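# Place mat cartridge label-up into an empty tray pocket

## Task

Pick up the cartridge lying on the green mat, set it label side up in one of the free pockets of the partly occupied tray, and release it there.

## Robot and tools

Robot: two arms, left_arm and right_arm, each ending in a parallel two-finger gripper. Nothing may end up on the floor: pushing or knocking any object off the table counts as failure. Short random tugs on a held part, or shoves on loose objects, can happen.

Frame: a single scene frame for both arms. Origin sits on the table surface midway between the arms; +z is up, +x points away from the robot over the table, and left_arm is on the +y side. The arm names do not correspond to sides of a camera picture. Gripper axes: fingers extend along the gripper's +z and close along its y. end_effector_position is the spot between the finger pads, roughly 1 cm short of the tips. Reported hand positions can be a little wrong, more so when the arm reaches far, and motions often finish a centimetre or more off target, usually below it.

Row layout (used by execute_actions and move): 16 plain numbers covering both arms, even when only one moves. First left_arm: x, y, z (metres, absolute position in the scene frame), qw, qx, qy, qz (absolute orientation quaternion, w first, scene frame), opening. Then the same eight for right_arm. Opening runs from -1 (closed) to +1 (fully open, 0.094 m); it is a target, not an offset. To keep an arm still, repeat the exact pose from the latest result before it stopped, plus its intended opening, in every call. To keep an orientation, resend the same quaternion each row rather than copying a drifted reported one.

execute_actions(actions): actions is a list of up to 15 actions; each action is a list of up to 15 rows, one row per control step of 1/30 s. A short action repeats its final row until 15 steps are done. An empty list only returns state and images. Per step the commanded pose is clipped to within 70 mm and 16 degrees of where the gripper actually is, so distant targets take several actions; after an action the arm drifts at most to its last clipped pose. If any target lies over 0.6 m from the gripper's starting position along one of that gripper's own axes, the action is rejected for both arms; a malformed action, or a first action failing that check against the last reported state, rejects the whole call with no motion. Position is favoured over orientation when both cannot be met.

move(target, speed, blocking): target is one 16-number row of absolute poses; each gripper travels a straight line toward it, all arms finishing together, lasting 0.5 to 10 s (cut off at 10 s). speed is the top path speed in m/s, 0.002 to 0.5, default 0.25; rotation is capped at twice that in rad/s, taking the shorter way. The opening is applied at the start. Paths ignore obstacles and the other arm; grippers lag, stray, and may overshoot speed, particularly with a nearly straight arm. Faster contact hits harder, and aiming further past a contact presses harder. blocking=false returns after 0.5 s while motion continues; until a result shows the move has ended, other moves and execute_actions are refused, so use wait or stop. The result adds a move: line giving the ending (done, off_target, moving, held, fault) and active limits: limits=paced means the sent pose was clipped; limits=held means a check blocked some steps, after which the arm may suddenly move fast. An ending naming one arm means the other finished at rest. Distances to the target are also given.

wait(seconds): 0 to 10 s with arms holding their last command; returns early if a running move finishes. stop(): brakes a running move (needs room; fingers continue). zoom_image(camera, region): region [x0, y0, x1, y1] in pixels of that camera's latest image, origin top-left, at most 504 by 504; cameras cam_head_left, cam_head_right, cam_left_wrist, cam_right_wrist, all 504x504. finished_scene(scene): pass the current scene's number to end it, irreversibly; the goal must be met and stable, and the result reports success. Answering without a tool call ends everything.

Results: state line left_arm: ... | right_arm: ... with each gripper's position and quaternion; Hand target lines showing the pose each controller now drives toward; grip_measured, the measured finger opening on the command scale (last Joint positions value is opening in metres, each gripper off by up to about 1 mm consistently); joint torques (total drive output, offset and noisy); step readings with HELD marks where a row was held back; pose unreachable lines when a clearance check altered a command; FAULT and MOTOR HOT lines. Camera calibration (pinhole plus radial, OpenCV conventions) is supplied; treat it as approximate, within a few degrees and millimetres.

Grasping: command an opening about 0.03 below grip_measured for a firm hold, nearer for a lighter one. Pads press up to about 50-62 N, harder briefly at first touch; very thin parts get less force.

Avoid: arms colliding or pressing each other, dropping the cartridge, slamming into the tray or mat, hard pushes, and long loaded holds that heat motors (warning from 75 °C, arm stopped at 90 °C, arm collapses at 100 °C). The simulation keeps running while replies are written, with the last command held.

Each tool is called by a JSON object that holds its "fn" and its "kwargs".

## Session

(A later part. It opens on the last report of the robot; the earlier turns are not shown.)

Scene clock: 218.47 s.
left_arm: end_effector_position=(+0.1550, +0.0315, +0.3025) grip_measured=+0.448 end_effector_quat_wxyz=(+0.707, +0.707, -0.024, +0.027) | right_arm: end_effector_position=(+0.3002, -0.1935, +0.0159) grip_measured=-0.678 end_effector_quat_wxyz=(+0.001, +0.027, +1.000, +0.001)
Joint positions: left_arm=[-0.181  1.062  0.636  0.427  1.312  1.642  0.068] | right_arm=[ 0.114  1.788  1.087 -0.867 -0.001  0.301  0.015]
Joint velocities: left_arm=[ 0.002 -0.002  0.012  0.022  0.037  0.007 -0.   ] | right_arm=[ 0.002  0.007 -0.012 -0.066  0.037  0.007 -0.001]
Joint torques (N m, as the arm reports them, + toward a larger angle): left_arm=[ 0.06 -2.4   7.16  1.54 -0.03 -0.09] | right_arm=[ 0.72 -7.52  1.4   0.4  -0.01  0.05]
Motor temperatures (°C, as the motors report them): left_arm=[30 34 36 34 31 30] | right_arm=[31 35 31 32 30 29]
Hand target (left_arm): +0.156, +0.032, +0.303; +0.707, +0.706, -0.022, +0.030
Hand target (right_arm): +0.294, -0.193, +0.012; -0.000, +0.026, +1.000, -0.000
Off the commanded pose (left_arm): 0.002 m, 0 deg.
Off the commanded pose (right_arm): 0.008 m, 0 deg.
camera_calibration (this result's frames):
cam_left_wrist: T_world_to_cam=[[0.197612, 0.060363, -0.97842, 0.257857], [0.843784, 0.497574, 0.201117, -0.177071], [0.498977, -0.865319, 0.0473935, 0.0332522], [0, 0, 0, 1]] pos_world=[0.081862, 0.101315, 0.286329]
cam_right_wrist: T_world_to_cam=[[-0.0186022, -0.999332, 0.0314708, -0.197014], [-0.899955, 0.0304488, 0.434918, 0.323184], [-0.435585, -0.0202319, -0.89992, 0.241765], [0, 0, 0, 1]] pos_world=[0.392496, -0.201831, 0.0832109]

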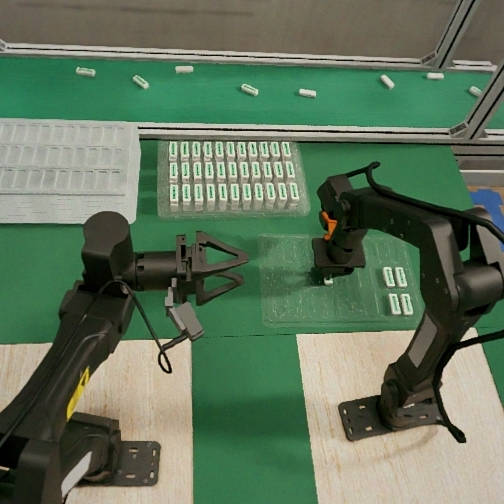

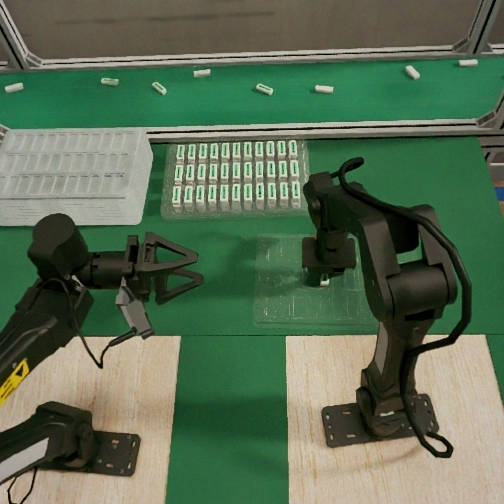

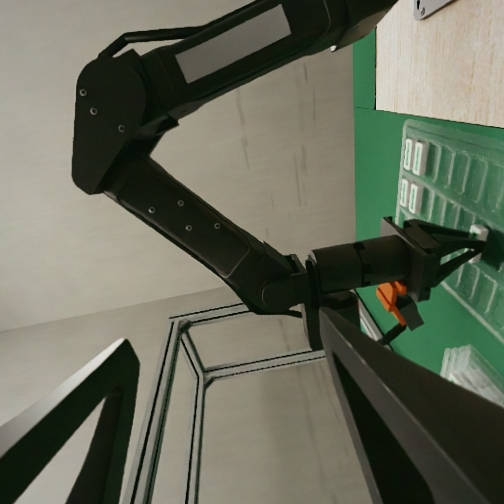

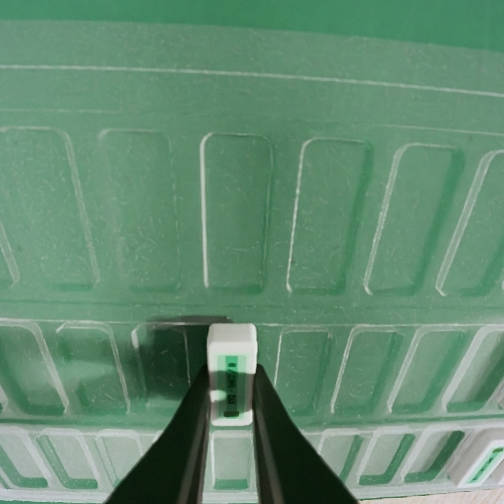

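{"fn": "zoom_image", "kwargs": {"camera": "cam_left_wrist", "region": [400, 180, 504, 300]}}

{"fn": "zoom_image", "kwargs": {"camera": "cam_right_wrist", "region": [150, 290, 330, 470]}}

Region (400, 180, 504, 300) of cam_left_wrist's 504x504 image, scaled by 4.200, with more detail than that image has; it fills the left 437 columns of this view, and the rest is white.

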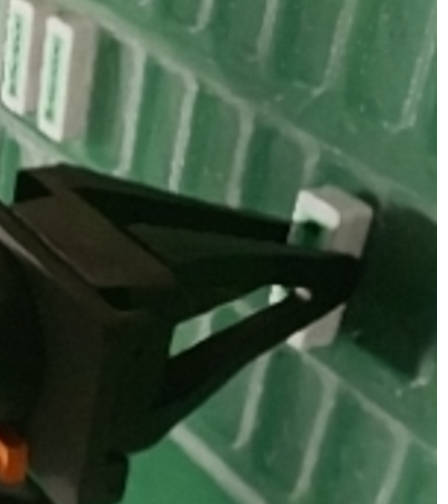

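Region (150, 290, 330, 470) of cam_right_wrist's 504x504 image, scaled by 2.800, with more detail than that image has.

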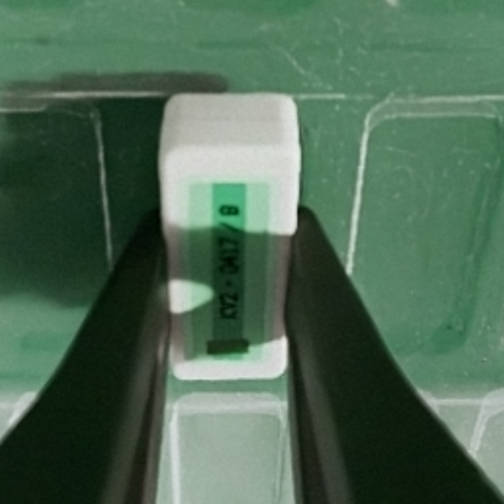

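{"fn": "move", "kwargs": {"target": [0.1565,0.0315,0.303,0.707,0.706,-0.022,0.030,0.45, 0.290,-0.193,0.026,0,0.0262,0.9997,0,-0.71], "speed": 0.03}}

Scene clock: 228.90 s.
left_arm: end_effector_position=(+0.1550, +0.0315, +0.3025) grip_measured=+0.448 end_effector_quat_wxyz=(+0.707, +0.707, -0.024, +0.027) | right_arm: end_effector_position=(+0.2948, -0.1938, +0.0225) grip_measured=-0.678 end_effector_quat_wxyz=(-0.002, +0.026, +1.000, +0.000)
Joint positions: left_arm=[-0.181  1.062  0.636  0.427  1.312  1.642  0.068] | right_arm=[ 0.117  1.764  1.087 -0.898 -0.001  0.302  0.015]
Joint velocities: left_arm=[-0.002 -0.012  0.002  0.022  0.037 -0.066  0.   ] | right_arm=[-0.012 -0.002  0.007 -0.095  0.007 -0.066 -0.001]
Joint torques (N m, as the arm reports them, + toward a larger angle): left_arm=[ 0.08 -2.4   7.16  1.54 -0.03 -0.09] | right_arm=[ 0.63 -8.79  2.52  0.15 -0.02  0.07]
Motor temperatures (°C, as the motors report them): left_arm=[30 34 36 34 31 30] | right_arm=[31 35 31 32 30 29]
Hand target (left_arm): +0.156, +0.032, +0.303; +0.707, +0.706, -0.022, +0.030
Hand target (right_arm): +0.290, -0.193, +0.026; -0.000, +0.026, +1.000, -0.000
Off the commanded pose (left_arm): 0.002 m, 0 deg.
Off the commanded pose (right_arm): 0.006 m, 0 deg.
move: done
camera_calibration (this result's frames):
cam_left_wrist: T_world_to_cam=[[0.197612, 0.060363, -0.97842, 0.257857], [0.843784, 0.497574, 0.201117, -0.177071], [0.498977, -0.865319, 0.0473935, 0.0332522], [0, 0, 0, 1]] pos_world=[0.081862, 0.101315, 0.286329]
cam_right_wrist: T_world_to_cam=[[-0.0160871, -0.999313, 0.0333768, -0.198416], [-0.896946, 0.0291744, 0.441177, 0.314147], [-0.441848, -0.0228399, -0.896799, 0.246653], [0, 0, 0, 1]] pos_world=[0.387564, -0.201812, 0.0892261]

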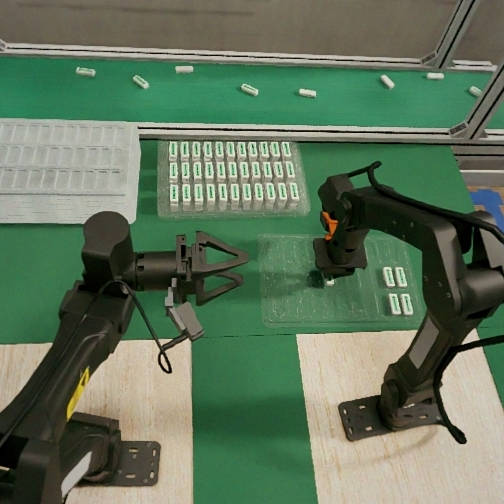

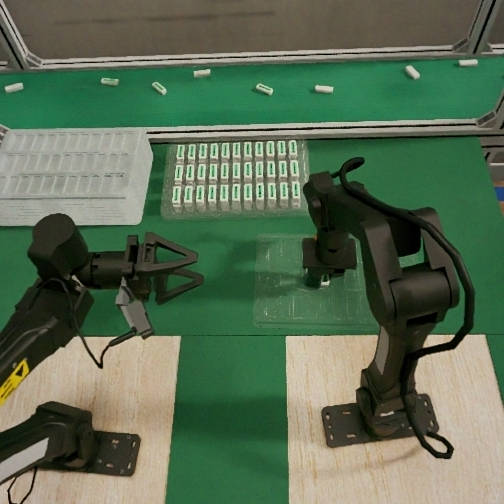

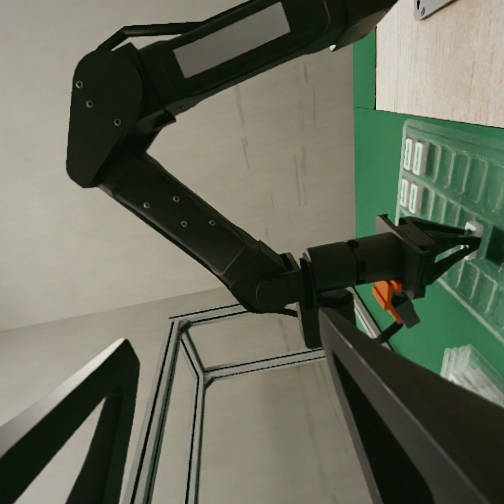

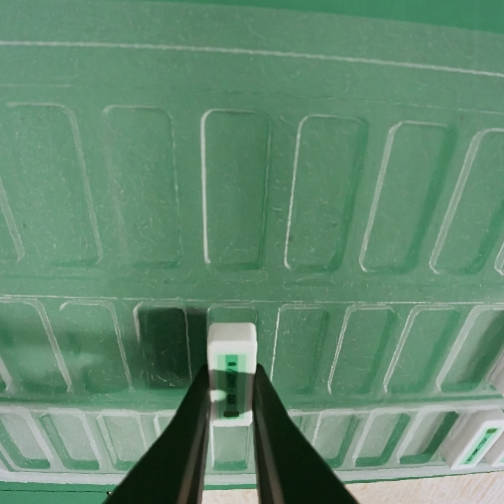

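{"fn": "move", "kwargs": {"target": [0.1565,0.0315,0.303,0.707,0.706,-0.022,0.030,0.45, 0.2891,-0.193,0.0164,0,0.0262,0.9997,0,-0.71], "speed": 0.02}}

Scene clock: 235.83 s.
left_arm: end_effector_position=(+0.1550, +0.0315, +0.3025) grip_measured=+0.448 end_effector_quat_wxyz=(+0.707, +0.707, -0.024, +0.027) | right_arm: end_effector_position=(+0.2895, -0.1952, +0.0169) grip_measured=-0.678 end_effector_quat_wxyz=(-0.008, +0.026, +1.000, -0.001)
Joint positions: left_arm=[-0.181  1.062  0.636  0.427  1.312  1.642  0.068] | right_arm=[ 0.117  1.764  1.062 -0.884 -0.001  0.303  0.015]
Joint velocities: left_arm=[ 0.027  0.007 -0.012 -0.037 -0.007  0.022  0.   ] | right_arm=[0.007 0.007 0.017 0.081 0.007 0.051 0.002]
Joint torques (N m, as the arm reports them, + toward a larger angle): left_arm=[ 0.06 -2.39  7.17  1.54 -0.03 -0.09] | right_arm=[ 0.71 -7.56  2.33  0.41  0.01  0.07]
Motor temperatures (°C, as the motors report them): left_arm=[30 34 36 35 31 30] | right_arm=[31 36 31 32 30 29]
Hand target (left_arm): +0.156, +0.032, +0.303; +0.707, +0.706, -0.022, +0.030
Hand target (right_arm): +0.289, -0.193, +0.016; -0.000, +0.026, +1.000, -0.000
Off the commanded pose (left_arm): 0.002 m, 0 deg.
Off the commanded pose (right_arm): 0.002 m, 1 deg.
move: done
camera_calibration (this result's frames):
cam_left_wrist: T_world_to_cam=[[0.197612, 0.060363, -0.97842, 0.257857], [0.843784, 0.497574, 0.201117, -0.177071], [0.498977, -0.865319, 0.0473935, 0.0332522], [0, 0, 0, 1]] pos_world=[0.081862, 0.101315, 0.286329]
cam_right_wrist: T_world_to_cam=[[-0.0164761, -0.999205, 0.0362985, -0.199584], [-0.892144, 0.0310828, 0.450681, 0.310731], [-0.451451, -0.024958, -0.891947, 0.24154], [0, 0, 0, 1]] pos_world=[0.382972, -0.203055, 0.082645]

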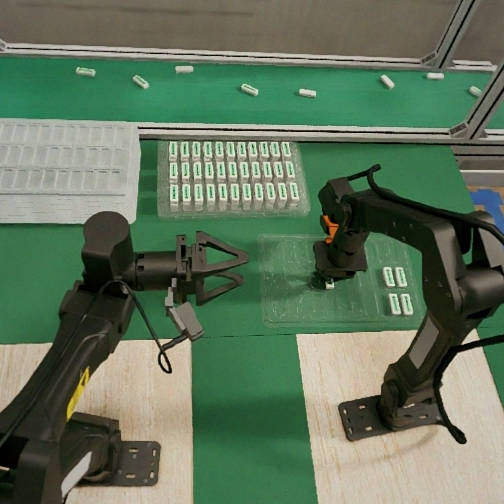

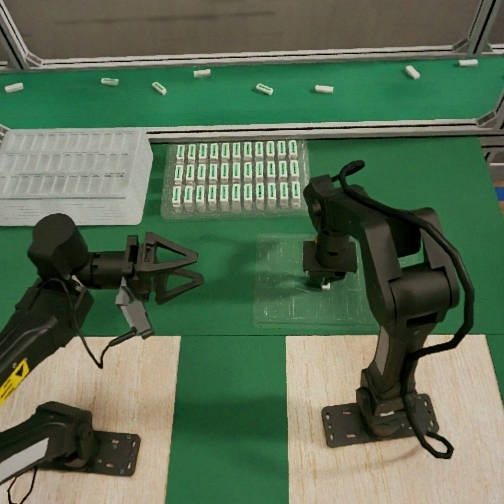

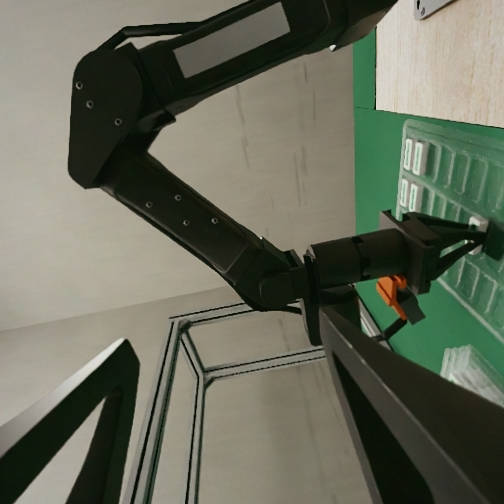

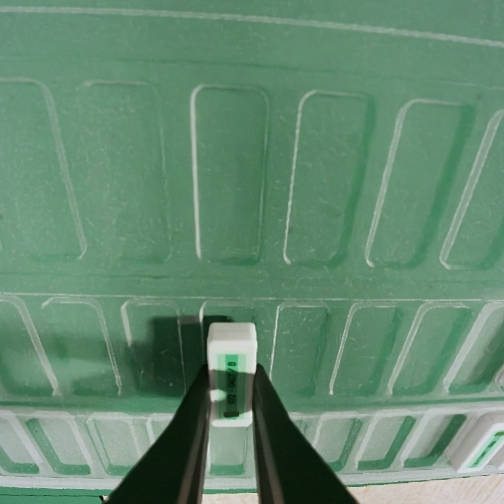

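{"fn": "move", "kwargs": {"target": [0.1565,0.0315,0.303,0.707,0.706,-0.022,0.030,0.45, 0.2965,-0.1925,0.048,0,0.0262,0.9997,0,-0.71], "speed": 0.05}}

{"fn": "move", "kwargs": {"target": [0.1565,0.0315,0.303,0.707,0.706,-0.022,0.030,0.45, 0.2965,-0.1925,0.022,0,0.0262,0.9997,0,-0.71], "speed": 0.03}}

Scene clock: 240.33 s.
left_arm: end_effector_position=(+0.1550, +0.0315, +0.3025) grip_measured=+0.448 end_effector_quat_wxyz=(+0.707, +0.707, -0.024, +0.027) | right_arm: end_effector_position=(+0.2852, -0.1963, +0.0337) grip_measured=-0.678 end_effector_quat_wxyz=(-0.025, +0.026, +0.999, -0.006)
Joint positions: left_arm=[-0.181  1.062  0.636  0.427  1.312  1.642  0.068] | right_arm=[ 0.117  1.753  1.121 -0.989 -0.001  0.303  0.015]
Joint velocities: left_arm=[ 0.012 -0.012  0.002  0.051  0.007  0.022  0.   ] | right_arm=[ 0.007 -0.022 -0.027 -0.022 -0.051  0.037  0.   ]
Joint torques (N m, as the arm reports them, + toward a larger angle): left_arm=[ 0.06 -2.4   7.16  1.54 -0.03 -0.09] | right_arm=[ 0.25 -8.5   6.    0.08 -0.01  0.03]
Motor temperatures (°C, as the motors report them): left_arm=[30 34 36 35 31 30] | right_arm=[31 36 31 32 30 29]
Hand target (left_arm): +0.156, +0.032, +0.303; +0.707, +0.706, -0.022, +0.030
Hand target (right_arm): +0.296, -0.193, +0.048; +0.000, +0.026, +1.000, +0.000
Off the commanded pose (left_arm): 0.002 m, 0 deg.
Off the commanded pose (right_arm): 0.019 m, 3 deg.
move: off_target (right_arm)
camera_calibration (this result's frames):
cam_left_wrist: T_world_to_cam=[[0.197612, 0.060363, -0.97842, 0.257857], [0.843784, 0.497574, 0.201117, -0.177071], [0.498977, -0.865319, 0.0473935, 0.0332522], [0, 0, 0, 1]] pos_world=[0.081862, 0.101315, 0.286329]
cam_right_wrist: T_world_to_cam=[[-0.0150681, -0.998845, 0.0456255, -0.202007], [-0.876135, 0.0351782, 0.480781, 0.294594], [-0.481831, -0.0327296, -0.875653, 0.261131], [0, 0, 0, 1]] pos_world=[0.380881, -0.20359, 0.0962412]

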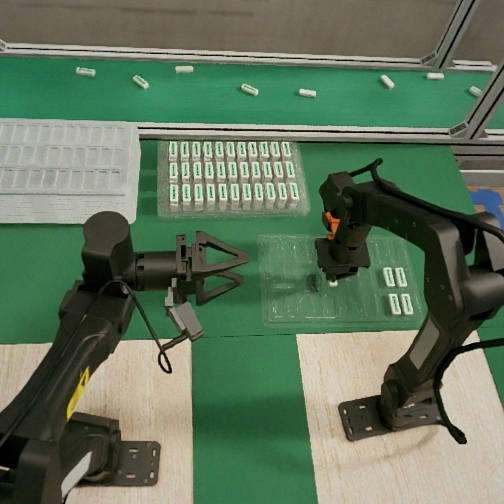

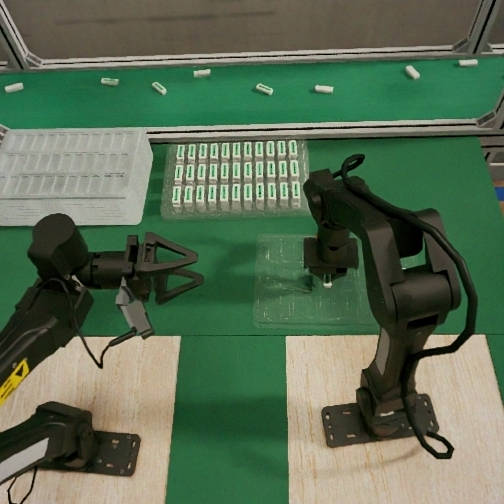

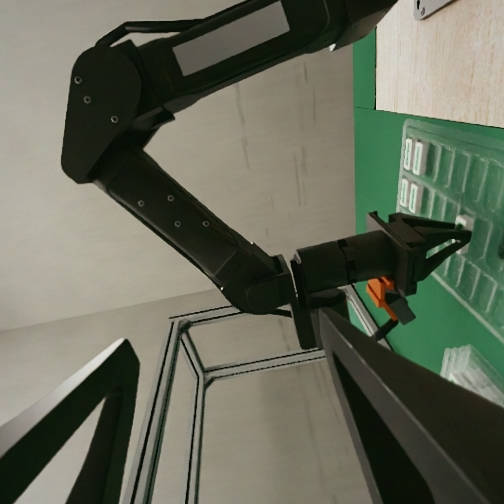

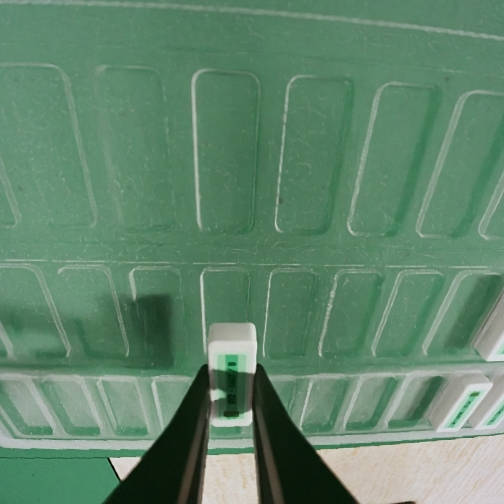

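Scene clock: 241.47 s.
left_arm: end_effector_position=(+0.1550, +0.0315, +0.3025) grip_measured=+0.448 end_effector_quat_wxyz=(+0.707, +0.707, -0.024, +0.027) | right_arm: end_effector_position=(+0.2973, -0.1932, +0.0253) grip_measured=-0.678 end_effector_quat_wxyz=(-0.001, +0.026, +1.000, +0.000)
Joint positions: left_arm=[-0.181  1.062  0.636  0.427  1.312  1.642  0.068] | right_arm=[ 0.117  1.767  1.103 -0.909 -0.001  0.303  0.015]
Joint velocities: left_arm=[-0.002  0.002 -0.012 -0.081  0.007 -0.007  0.001] | right_arm=[ 0.007 -0.032 -0.007  0.066  0.022 -0.007  0.   ]
Joint torques (N m, as the arm reports them, + toward a larger angle): left_arm=[ 0.06 -2.4   7.16  1.54 -0.03 -0.08] | right_arm=[ 0.26 -6.58  2.54  0.37 -0.03  0.02]
Motor temperatures (°C, as the motors report them): left_arm=[30 34 36 35 31 30] | right_arm=[31 36 31 32 30 29]
Hand target (left_arm): +0.156, +0.032, +0.303; +0.707, +0.706, -0.022, +0.030
Hand target (right_arm): +0.296, -0.193, +0.022; -0.000, +0.026, +1.000, +0.000
Off the commanded pose (left_arm): 0.002 m, 0 deg.
Off the commanded pose (right_arm): 0.004 m, 0 deg.
move: done
camera_calibration (this result's frames):
cam_left_wrist: T_world_to_cam=[[0.197612, 0.060363, -0.97842, 0.257857], [0.843784, 0.497574, 0.201117, -0.177071], [0.498977, -0.865319, 0.0473935, 0.0332522], [0, 0, 0, 1]] pos_world=[0.081862, 0.101315, 0.286329]
cam_right_wrist: T_world_to_cam=[[-0.0169107, -0.999316, 0.0328766, -0.197561], [-0.897737, 0.029652, 0.439533, 0.31554], [-0.440208, -0.0220817, -0.897624, 0.249998], [0, 0, 0, 1]] pos_world=[0.389982, -0.201262, 0.0922087]

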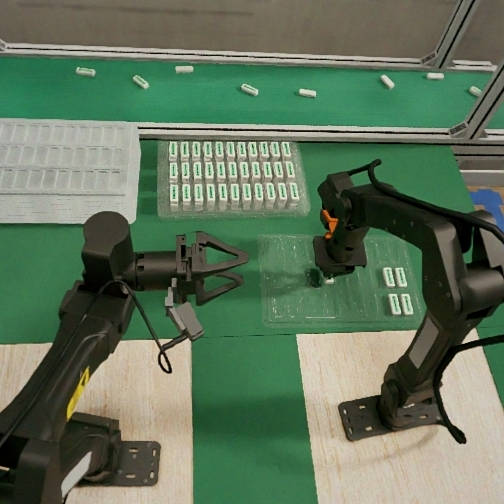

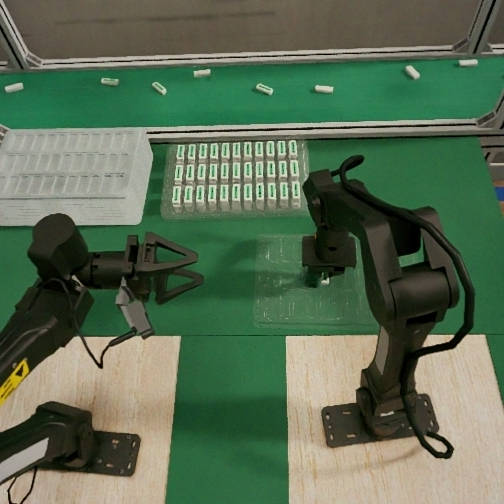

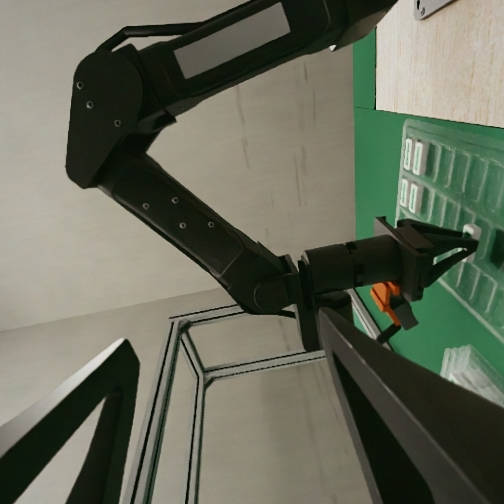

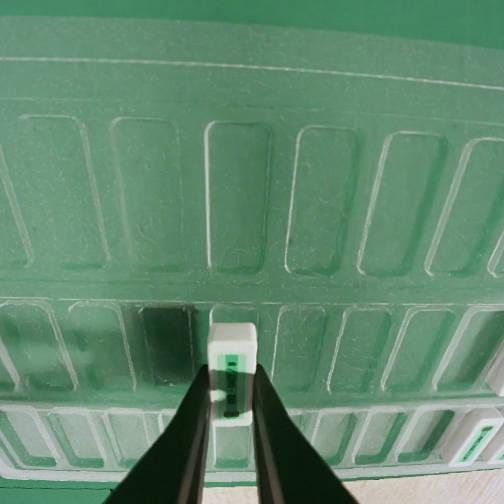

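{"fn": "zoom_image", "kwargs": {"camera": "cam_right_wrist", "region": [150, 280, 330, 460]}}

Region (150, 280, 330, 460) of cam_right_wrist's 504x504 image, scaled by 2.800, with more detail than that image has.

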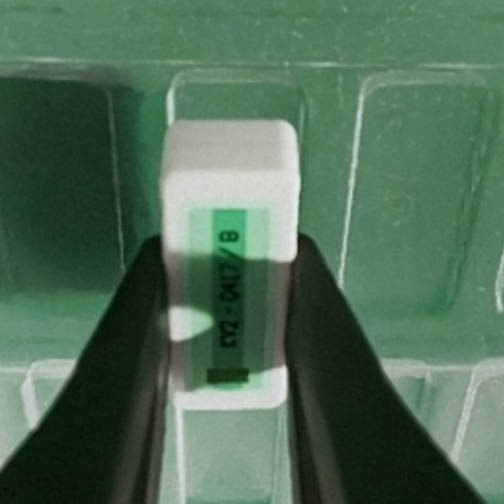

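{"fn": "move", "kwargs": {"target": [0.1565,0.0315,0.303,0.707,0.706,-0.022,0.030,0.45, 0.2965,-0.1928,0.015,0,0.0262,0.9997,0,-0.71], "speed": 0.015}}

{"fn": "zoom_image", "kwargs": {"camera": "cam_right_wrist", "region": [150, 280, 330, 460]}}

Scene clock: 248.43 s.
left_arm: end_effector_position=(+0.1550, +0.0315, +0.3025) grip_measured=+0.448 end_effector_quat_wxyz=(+0.707, +0.707, -0.024, +0.027) | right_arm: end_effector_position=(+0.2975, -0.1931, +0.0182) grip_measured=-0.678 end_effector_quat_wxyz=(-0.001, +0.026, +1.000, +0.000)
Joint positions: left_arm=[-0.181  1.062  0.636  0.427  1.312  1.642  0.068] | right_arm=[ 0.117  1.78   1.087 -0.88  -0.001  0.303  0.015]
Joint velocities: left_arm=[-0.002 -0.002 -0.007 -0.022 -0.066  0.022 -0.   ] | right_arm=[ 0.017  0.007  0.002  0.066  0.022 -0.037 -0.001]
Joint torques (N m, as the arm reports them, + toward a larger angle): left_arm=[ 0.07 -2.4   7.17  1.54 -0.03 -0.08] | right_arm=[ 0.2  -6.66  2.66  0.39  0.    0.02]
Motor temperatures (°C, as the motors report them): left_arm=[30 34 36 35 31 30] | right_arm=[31 35 31 32 30 29]
Hand target (left_arm): +0.156, +0.032, +0.303; +0.707, +0.706, -0.022, +0.030
Hand target (right_arm): +0.296, -0.193, +0.015; -0.000, +0.026, +1.000, -0.000
Off the commanded pose (left_arm): 0.002 m, 0 deg.
Off the commanded pose (right_arm): 0.003 m, 0 deg.
move: done
camera_calibration (this result's frames):
cam_left_wrist: T_world_to_cam=[[0.197612, 0.060363, -0.97842, 0.257857], [0.843784, 0.497574, 0.201117, -0.177071], [0.498977, -0.865319, 0.0473935, 0.0332522], [0, 0, 0, 1]] pos_world=[0.081862, 0.101315, 0.286329]
cam_right_wrist: T_world_to_cam=[[-0.0169229, -0.999319, 0.0327759, -0.197262], [-0.897899, 0.0296105, 0.439204, 0.318906], [-0.439876, -0.0219968, -0.897789, 0.243648], [0, 0, 0, 1]] pos_world=[0.390182, -0.201211, 0.0851451]

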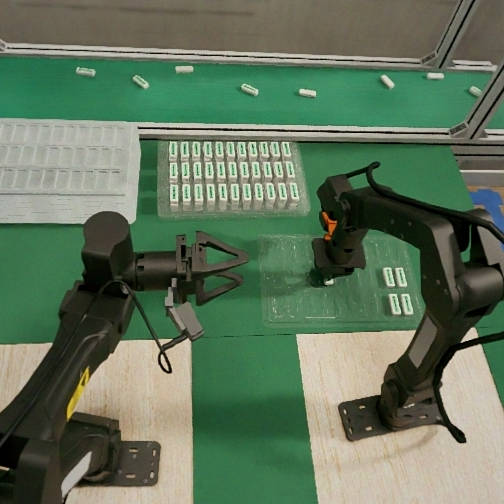

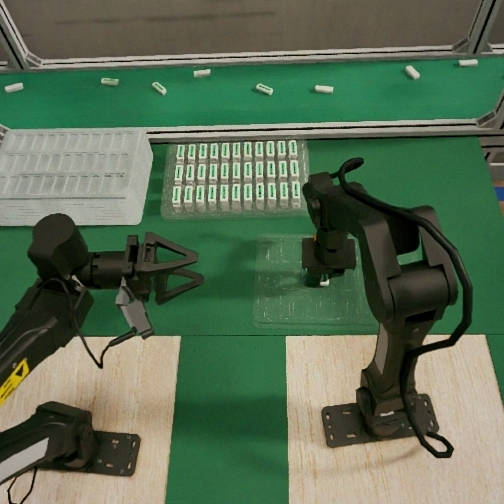

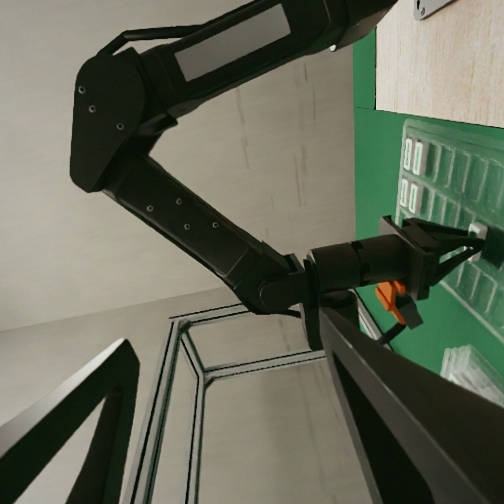

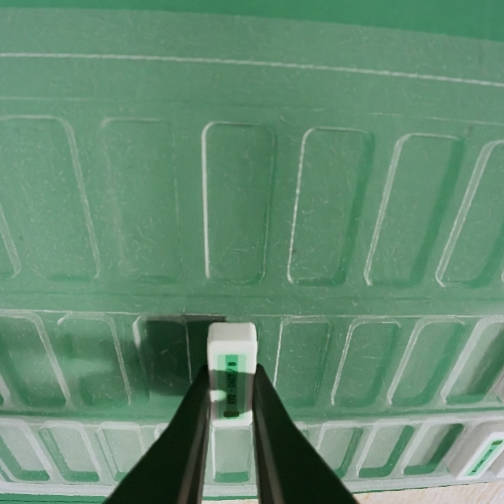

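Region (150, 280, 330, 460) of cam_right_wrist's 504x504 image, scaled by 2.800, with more detail than that image has.

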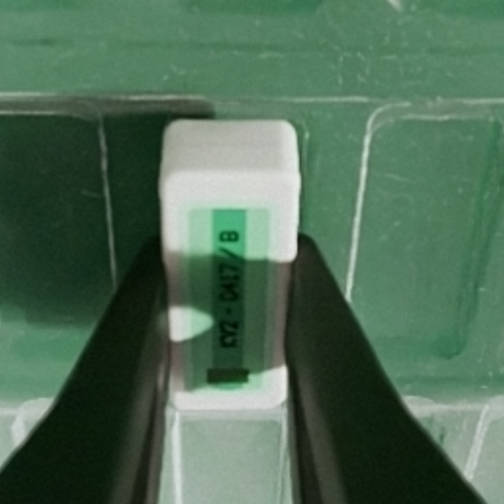

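{"fn": "move", "kwargs": {"target": [0.1565,0.0315,0.303,0.707,0.706,-0.022,0.030,0.45, 0.2970,-0.1928,0.010,0,0.0262,0.9997,0,-0.71], "speed": 0.01}}

{"fn": "zoom_image", "kwargs": {"camera": "cam_right_wrist", "region": [150, 280, 330, 460]}}

Scene clock: 251.30 s.
left_arm: end_effector_position=(+0.1550, +0.0315, +0.3025) grip_measured=+0.448 end_effector_quat_wxyz=(+0.707, +0.707, -0.024, +0.027) | right_arm: end_effector_position=(+0.3010, -0.1922, +0.0171) grip_measured=-0.678 end_effector_quat_wxyz=(+0.005, +0.026, +1.000, +0.002)
Joint positions: left_arm=[-0.181  1.062  0.636  0.427  1.312  1.642  0.068] | right_arm=[ 0.117  1.784  1.087 -0.864 -0.001  0.303  0.015]
Joint velocities: left_arm=[-0.007  0.012 -0.012  0.007 -0.022  0.007 -0.   ] | right_arm=[ 0.007  0.007  0.017 -0.051 -0.037  0.007  0.   ]
Joint torques (N m, as the arm reports them, + toward a larger angle): left_arm=[ 0.07 -2.4   7.17  1.54 -0.03 -0.09] | right_arm=[ 0.18 -6.28  2.03  0.42 -0.01  0.01]
Motor temperatures (°C, as the motors report them): left_arm=[30 34 36 35 31 30] | right_arm=[31 35 31 32 30 29]
Hand target (left_arm): +0.156, +0.032, +0.303; +0.707, +0.706, -0.022, +0.030
Hand target (right_arm): +0.297, -0.193, +0.010; -0.000, +0.026, +1.000, -0.000
Off the commanded pose (left_arm): 0.002 m, 0 deg.
Off the commanded pose (right_arm): 0.008 m, 1 deg.
move: done
camera_calibration (this result's frames):
cam_left_wrist: T_world_to_cam=[[0.197612, 0.060363, -0.97842, 0.257857], [0.843784, 0.497574, 0.201117, -0.177071], [0.498977, -0.865319, 0.0473935, 0.0332522], [0, 0, 0, 1]] pos_world=[0.081862, 0.101315, 0.286329]
cam_right_wrist: T_world_to_cam=[[-0.0172805, -0.999411, 0.029651, -0.19614], [-0.902872, 0.0283382, 0.428974, 0.323918], [-0.429561, -0.0193582, -0.90283, 0.241619], [0, 0, 0, 1]] pos_world=[0.392857, -0.200527, 0.0850044]

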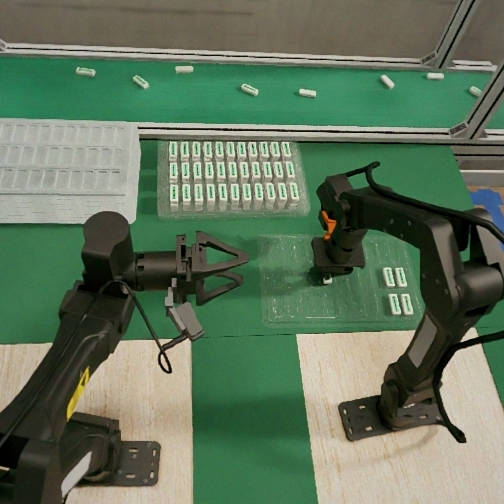

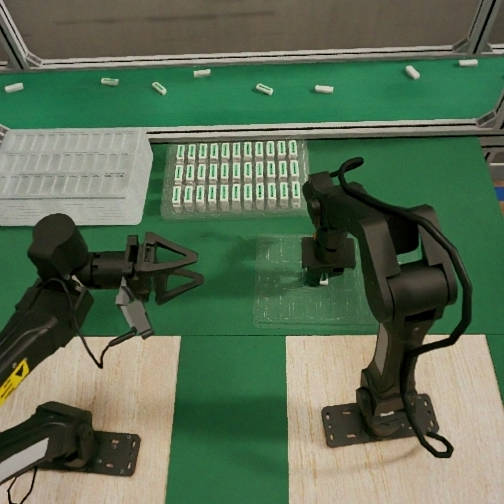

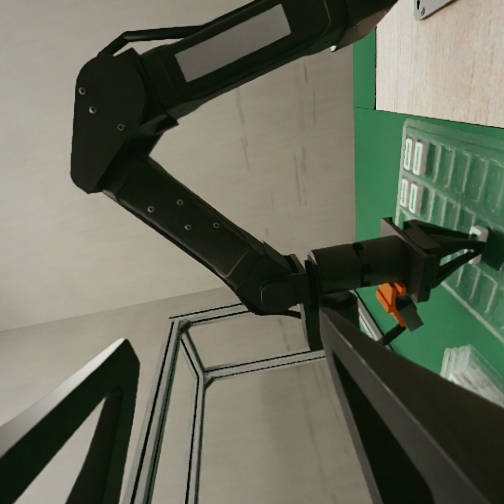

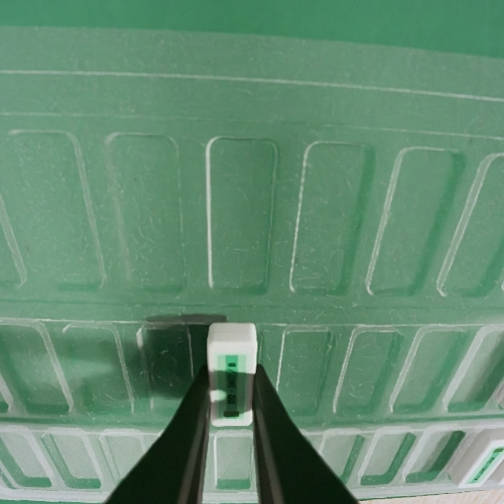

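Region (150, 280, 330, 460) of cam_right_wrist's 504x504 image, scaled by 2.800, with more detail than that image has.

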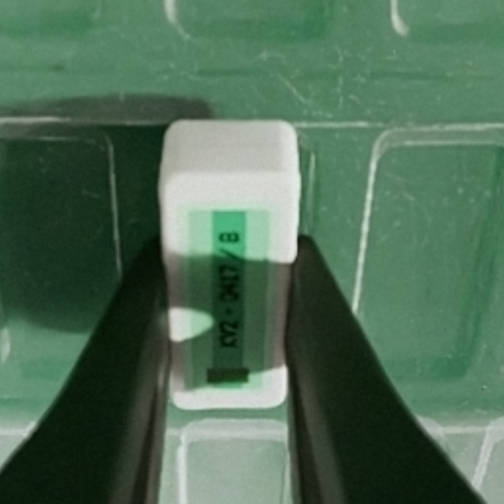

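{"fn": "move", "kwargs": {"target": [0.1565,0.0315,0.303,0.707,0.706,-0.022,0.030,0.45, 0.2947,-0.1936,0.0156,-0.010,0.0262,0.9996,-0.0025,-0.71], "speed": 0.015}}

Scene clock: 260.90 s.
left_arm: end_effector_position=(+0.1550, +0.0315, +0.3025) grip_measured=+0.448 end_effector_quat_wxyz=(+0.707, +0.707, -0.024, +0.027) | right_arm: end_effector_position=(+0.2959, -0.1934, +0.0171) grip_measured=-0.678 end_effector_quat_wxyz=(-0.006, +0.026, +1.000, -0.001)
Joint positions: left_arm=[-0.181  1.062  0.636  0.427  1.312  1.642  0.068] | right_arm=[ 0.117  1.784  1.087 -0.885 -0.002  0.303  0.015]
Joint velocities: left_arm=[ 0.012  0.007 -0.017  0.007  0.007 -0.066  0.001] | right_arm=[-0.007  0.007 -0.012  0.037  0.022 -0.037 -0.001]
Joint torques (N m, as the arm reports them, + toward a larger angle): left_arm=[ 0.07 -2.4   7.16  1.54 -0.03 -0.09] | right_arm=[ 0.1  -6.16  3.7   0.13 -0.02 -0.02]
Motor temperatures (°C, as the motors report them): left_arm=[30 34 36 35 31 30] | right_arm=[31 35 31 32 30 29]
Hand target (left_arm): +0.156, +0.032, +0.303; +0.707, +0.706, -0.022, +0.030
Hand target (right_arm): +0.295, -0.194, +0.016; -0.010, +0.026, +1.000, -0.003
Off the commanded pose (left_arm): 0.002 m, 0 deg.
Off the commanded pose (right_arm): 0.002 m, 1 deg.
move: done
camera_calibration (this result's frames):
cam_left_wrist: T_world_to_cam=[[0.197612, 0.060363, -0.97842, 0.257857], [0.843784, 0.497574, 0.201117, -0.177071], [0.498977, -0.865319, 0.0473935, 0.0332522], [0, 0, 0, 1]] pos_world=[0.081862, 0.101315, 0.286329]
cam_right_wrist: T_world_to_cam=[[-0.0166223, -0.999255, 0.0348244, -0.197707], [-0.893926, 0.0304545, 0.447179, 0.316823], [-0.447906, -0.0236973, -0.893766, 0.243858], [0, 0, 0, 1]] pos_world=[0.389155, -0.20143, 0.0831609]

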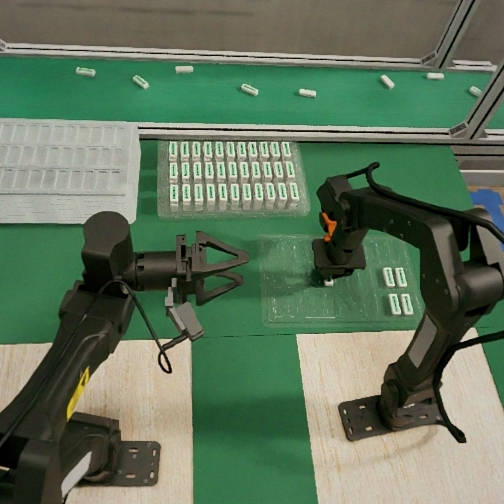

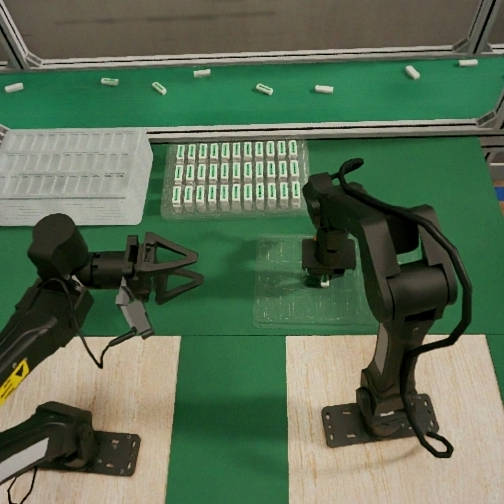

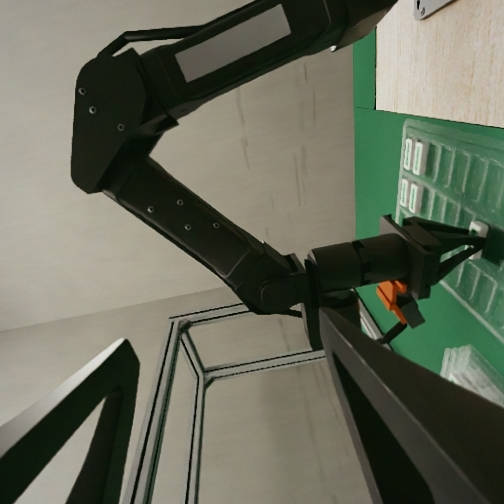

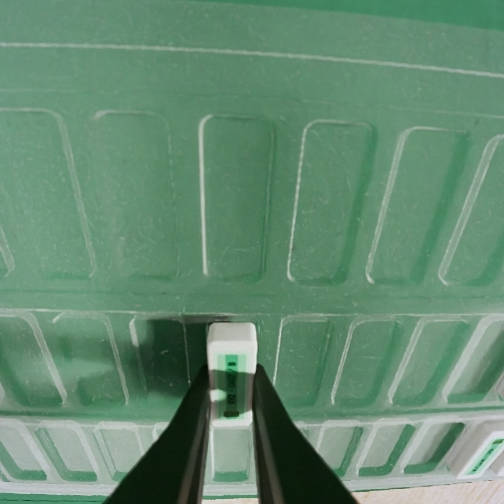

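{"fn": "move", "kwargs": {"target": [0.1565,0.0315,0.303,0.707,0.706,-0.022,0.030,0.45, 0.3004,-0.1923,0.0161,0.005,0.0262,0.9996,0.0014,-0.71], "speed": 0.01}}

Scene clock: 265.07 s.
left_arm: end_effector_position=(+0.1550, +0.0315, +0.3025) grip_measured=+0.448 end_effector_quat_wxyz=(+0.707, +0.707, -0.024, +0.027) | right_arm: end_effector_position=(+0.2986, -0.1928, +0.0171) grip_measured=-0.678 end_effector_quat_wxyz=(-0.000, +0.026, +1.000, +0.001)
Joint positions: left_arm=[-0.181  1.062  0.636  0.427  1.312  1.642  0.068] | right_arm=[ 0.117  1.784  1.087 -0.874 -0.002  0.303  0.015]
Joint velocities: left_arm=[ 0.022 -0.002 -0.007  0.007  0.037 -0.037  0.001] | right_arm=[-0.017  0.012  0.007  0.037  0.007 -0.066 -0.001]
Joint torques (N m, as the arm reports them, + toward a larger angle): left_arm=[ 0.07 -2.4   7.17  1.54 -0.03 -0.09] | right_arm=[ 0.01 -6.76  3.16  0.39  0.   -0.01]
Motor temperatures (°C, as the motors report them): left_arm=[30 34 36 35 31 30] | right_arm=[31 35 31 32 30 29]
Hand target (left_arm): +0.156, +0.032, +0.303; +0.707, +0.706, -0.022, +0.030
Hand target (right_arm): +0.300, -0.192, +0.016; +0.005, +0.026, +1.000, +0.002
Off the commanded pose (left_arm): 0.002 m, 0 deg.
Off the commanded pose (right_arm): 0.002 m, 1 deg.
move: done
camera_calibration (this result's frames):
cam_left_wrist: T_world_to_cam=[[0.197612, 0.060363, -0.97842, 0.257857], [0.843784, 0.497574, 0.201117, -0.177071], [0.498977, -0.865319, 0.0473935, 0.0332522], [0, 0, 0, 1]] pos_world=[0.081862, 0.101315, 0.286329]
cam_right_wrist: T_world_to_cam=[[-0.0169799, -0.999347, 0.0319044, -0.196842], [-0.898668, 0.0292415, 0.437654, 0.320536], [-0.438301, -0.0212402, -0.898577, 0.24274], [0, 0, 0, 1]] pos_world=[0.391107, -0.200931, 0.0841168]

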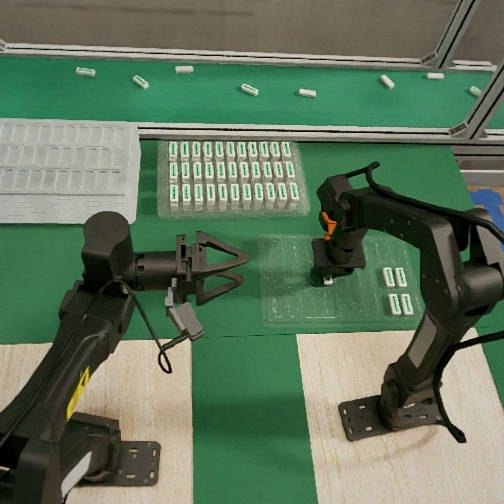

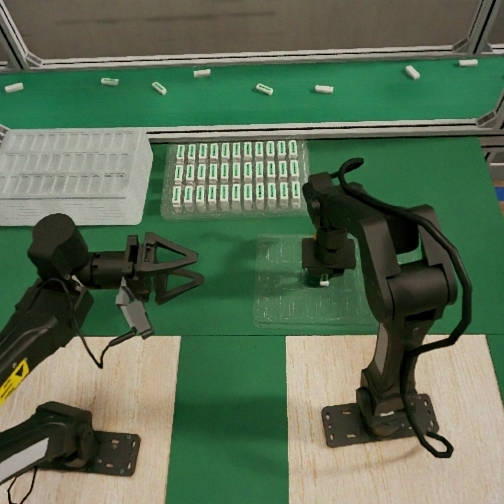

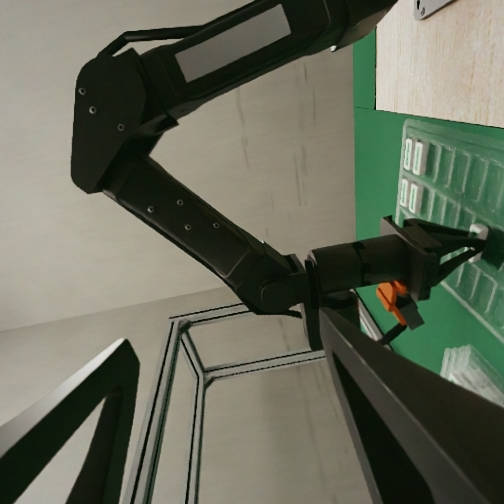

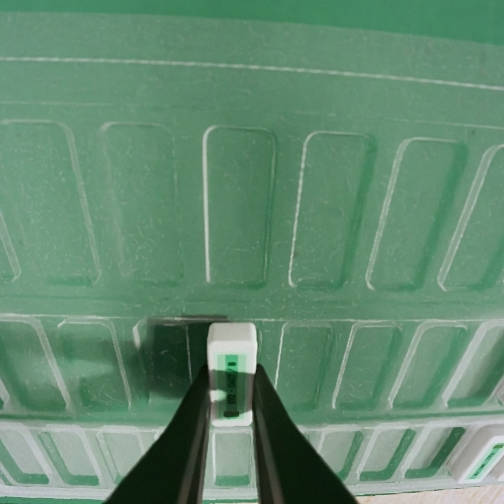

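{"fn": "move", "kwargs": {"target": [0.1565,0.0315,0.303,0.707,0.706,-0.022,0.030,0.45, 0.2979,-0.1930,0.0105,-0.0112,0.0262,0.9996,-0.002,-0.71], "speed": 0.01}}

{"fn": "zoom_image", "kwargs": {"camera": "cam_right_wrist", "region": [150, 280, 330, 460]}}

Scene clock: 267.83 s.
left_arm: end_effector_position=(+0.1550, +0.0315, +0.3025) grip_measured=+0.448 end_effector_quat_wxyz=(+0.707, +0.707, -0.024, +0.027) | right_arm: end_effector_position=(+0.2983, -0.1928, +0.0157) grip_measured=-0.678 end_effector_quat_wxyz=(-0.002, +0.026, +1.000, +0.000)
Joint positions: left_arm=[-0.181  1.062  0.636  0.427  1.312  1.642  0.068] | right_arm=[ 0.117  1.789  1.087 -0.874 -0.002  0.303  0.015]
Joint velocities: left_arm=[ 0.017  0.002 -0.012  0.037  0.066  0.007  0.001] | right_arm=[ 0.017 -0.017  0.002  0.022 -0.051 -0.022  0.   ]
Joint torques (N m, as the arm reports them, + toward a larger angle): left_arm=[ 0.07 -2.41  7.17  1.54 -0.03 -0.09] | right_arm=[-0.08 -4.91  4.02  0.22 -0.01 -0.01]
Motor temperatures (°C, as the motors report them): left_arm=[30 34 36 35 31 30] | right_arm=[31 35 31 32 30 29]
Hand target (left_arm): +0.156, +0.032, +0.303; +0.707, +0.706, -0.022, +0.030
Hand target (right_arm): +0.298, -0.193, +0.011; -0.011, +0.026, +1.000, -0.002
Off the commanded pose (left_arm): 0.002 m, 0 deg.
Off the commanded pose (right_arm): 0.005 m, 1 deg.
move: done
camera_calibration (this result's frames):
cam_left_wrist: T_world_to_cam=[[0.197612, 0.060363, -0.97842, 0.257857], [0.843784, 0.497574, 0.201117, -0.177071], [0.498977, -0.865319, 0.0473935, 0.0332522], [0, 0, 0, 1]] pos_world=[0.081862, 0.101315, 0.286329]
cam_right_wrist: T_world_to_cam=[[-0.016848, -0.999313, 0.0330125, -0.196932], [-0.896881, 0.0296986, 0.441273, 0.320372], [-0.441951, -0.0221737, -0.896765, 0.242227], [0, 0, 0, 1]] pos_world=[0.39107, -0.20094, 0.0823502]

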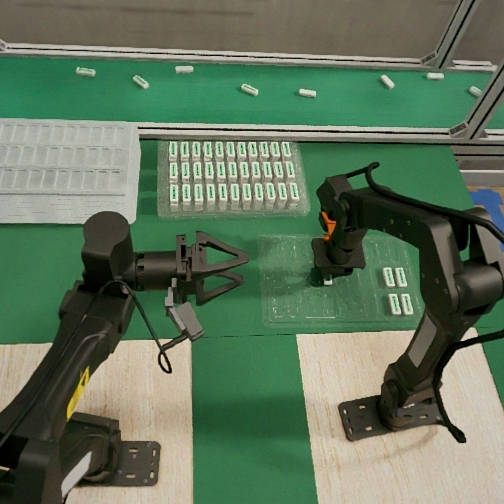

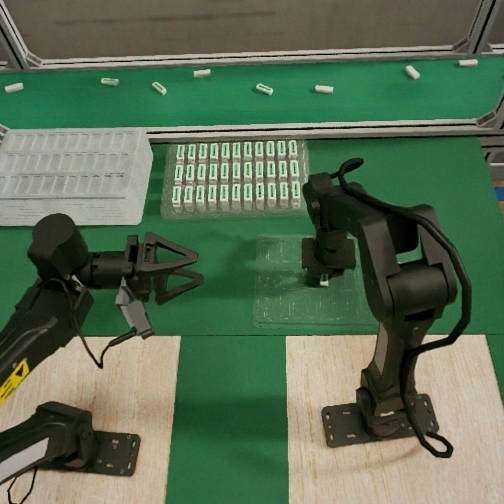

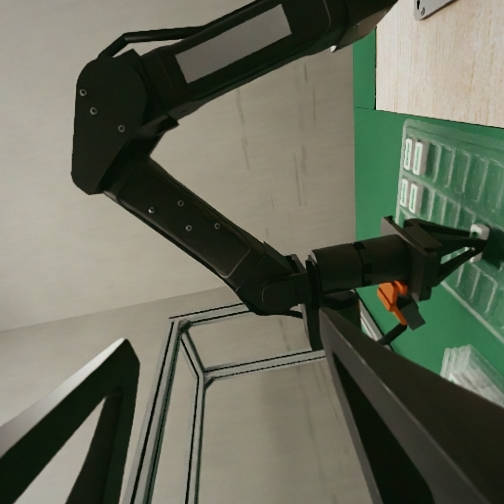

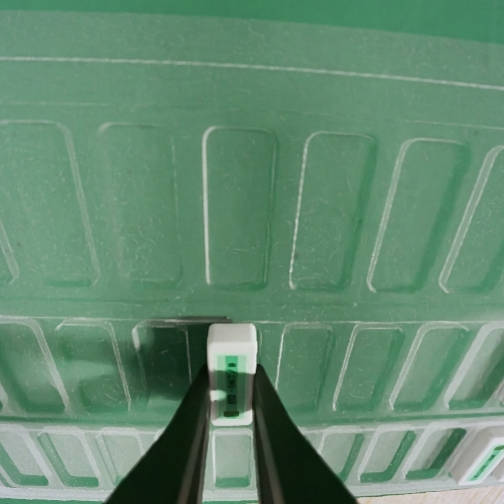

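Region (150, 280, 330, 460) of cam_right_wrist's 504x504 image, scaled by 2.800, with more detail than that image has.

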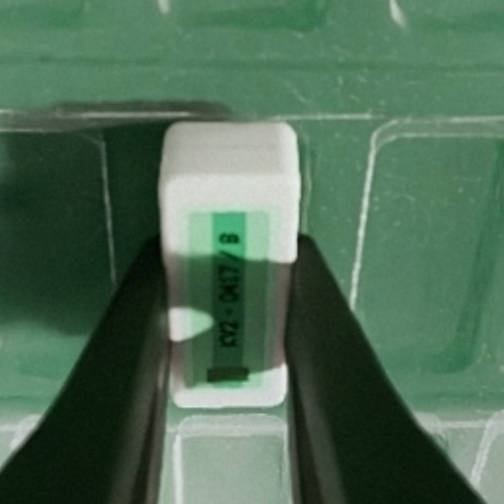

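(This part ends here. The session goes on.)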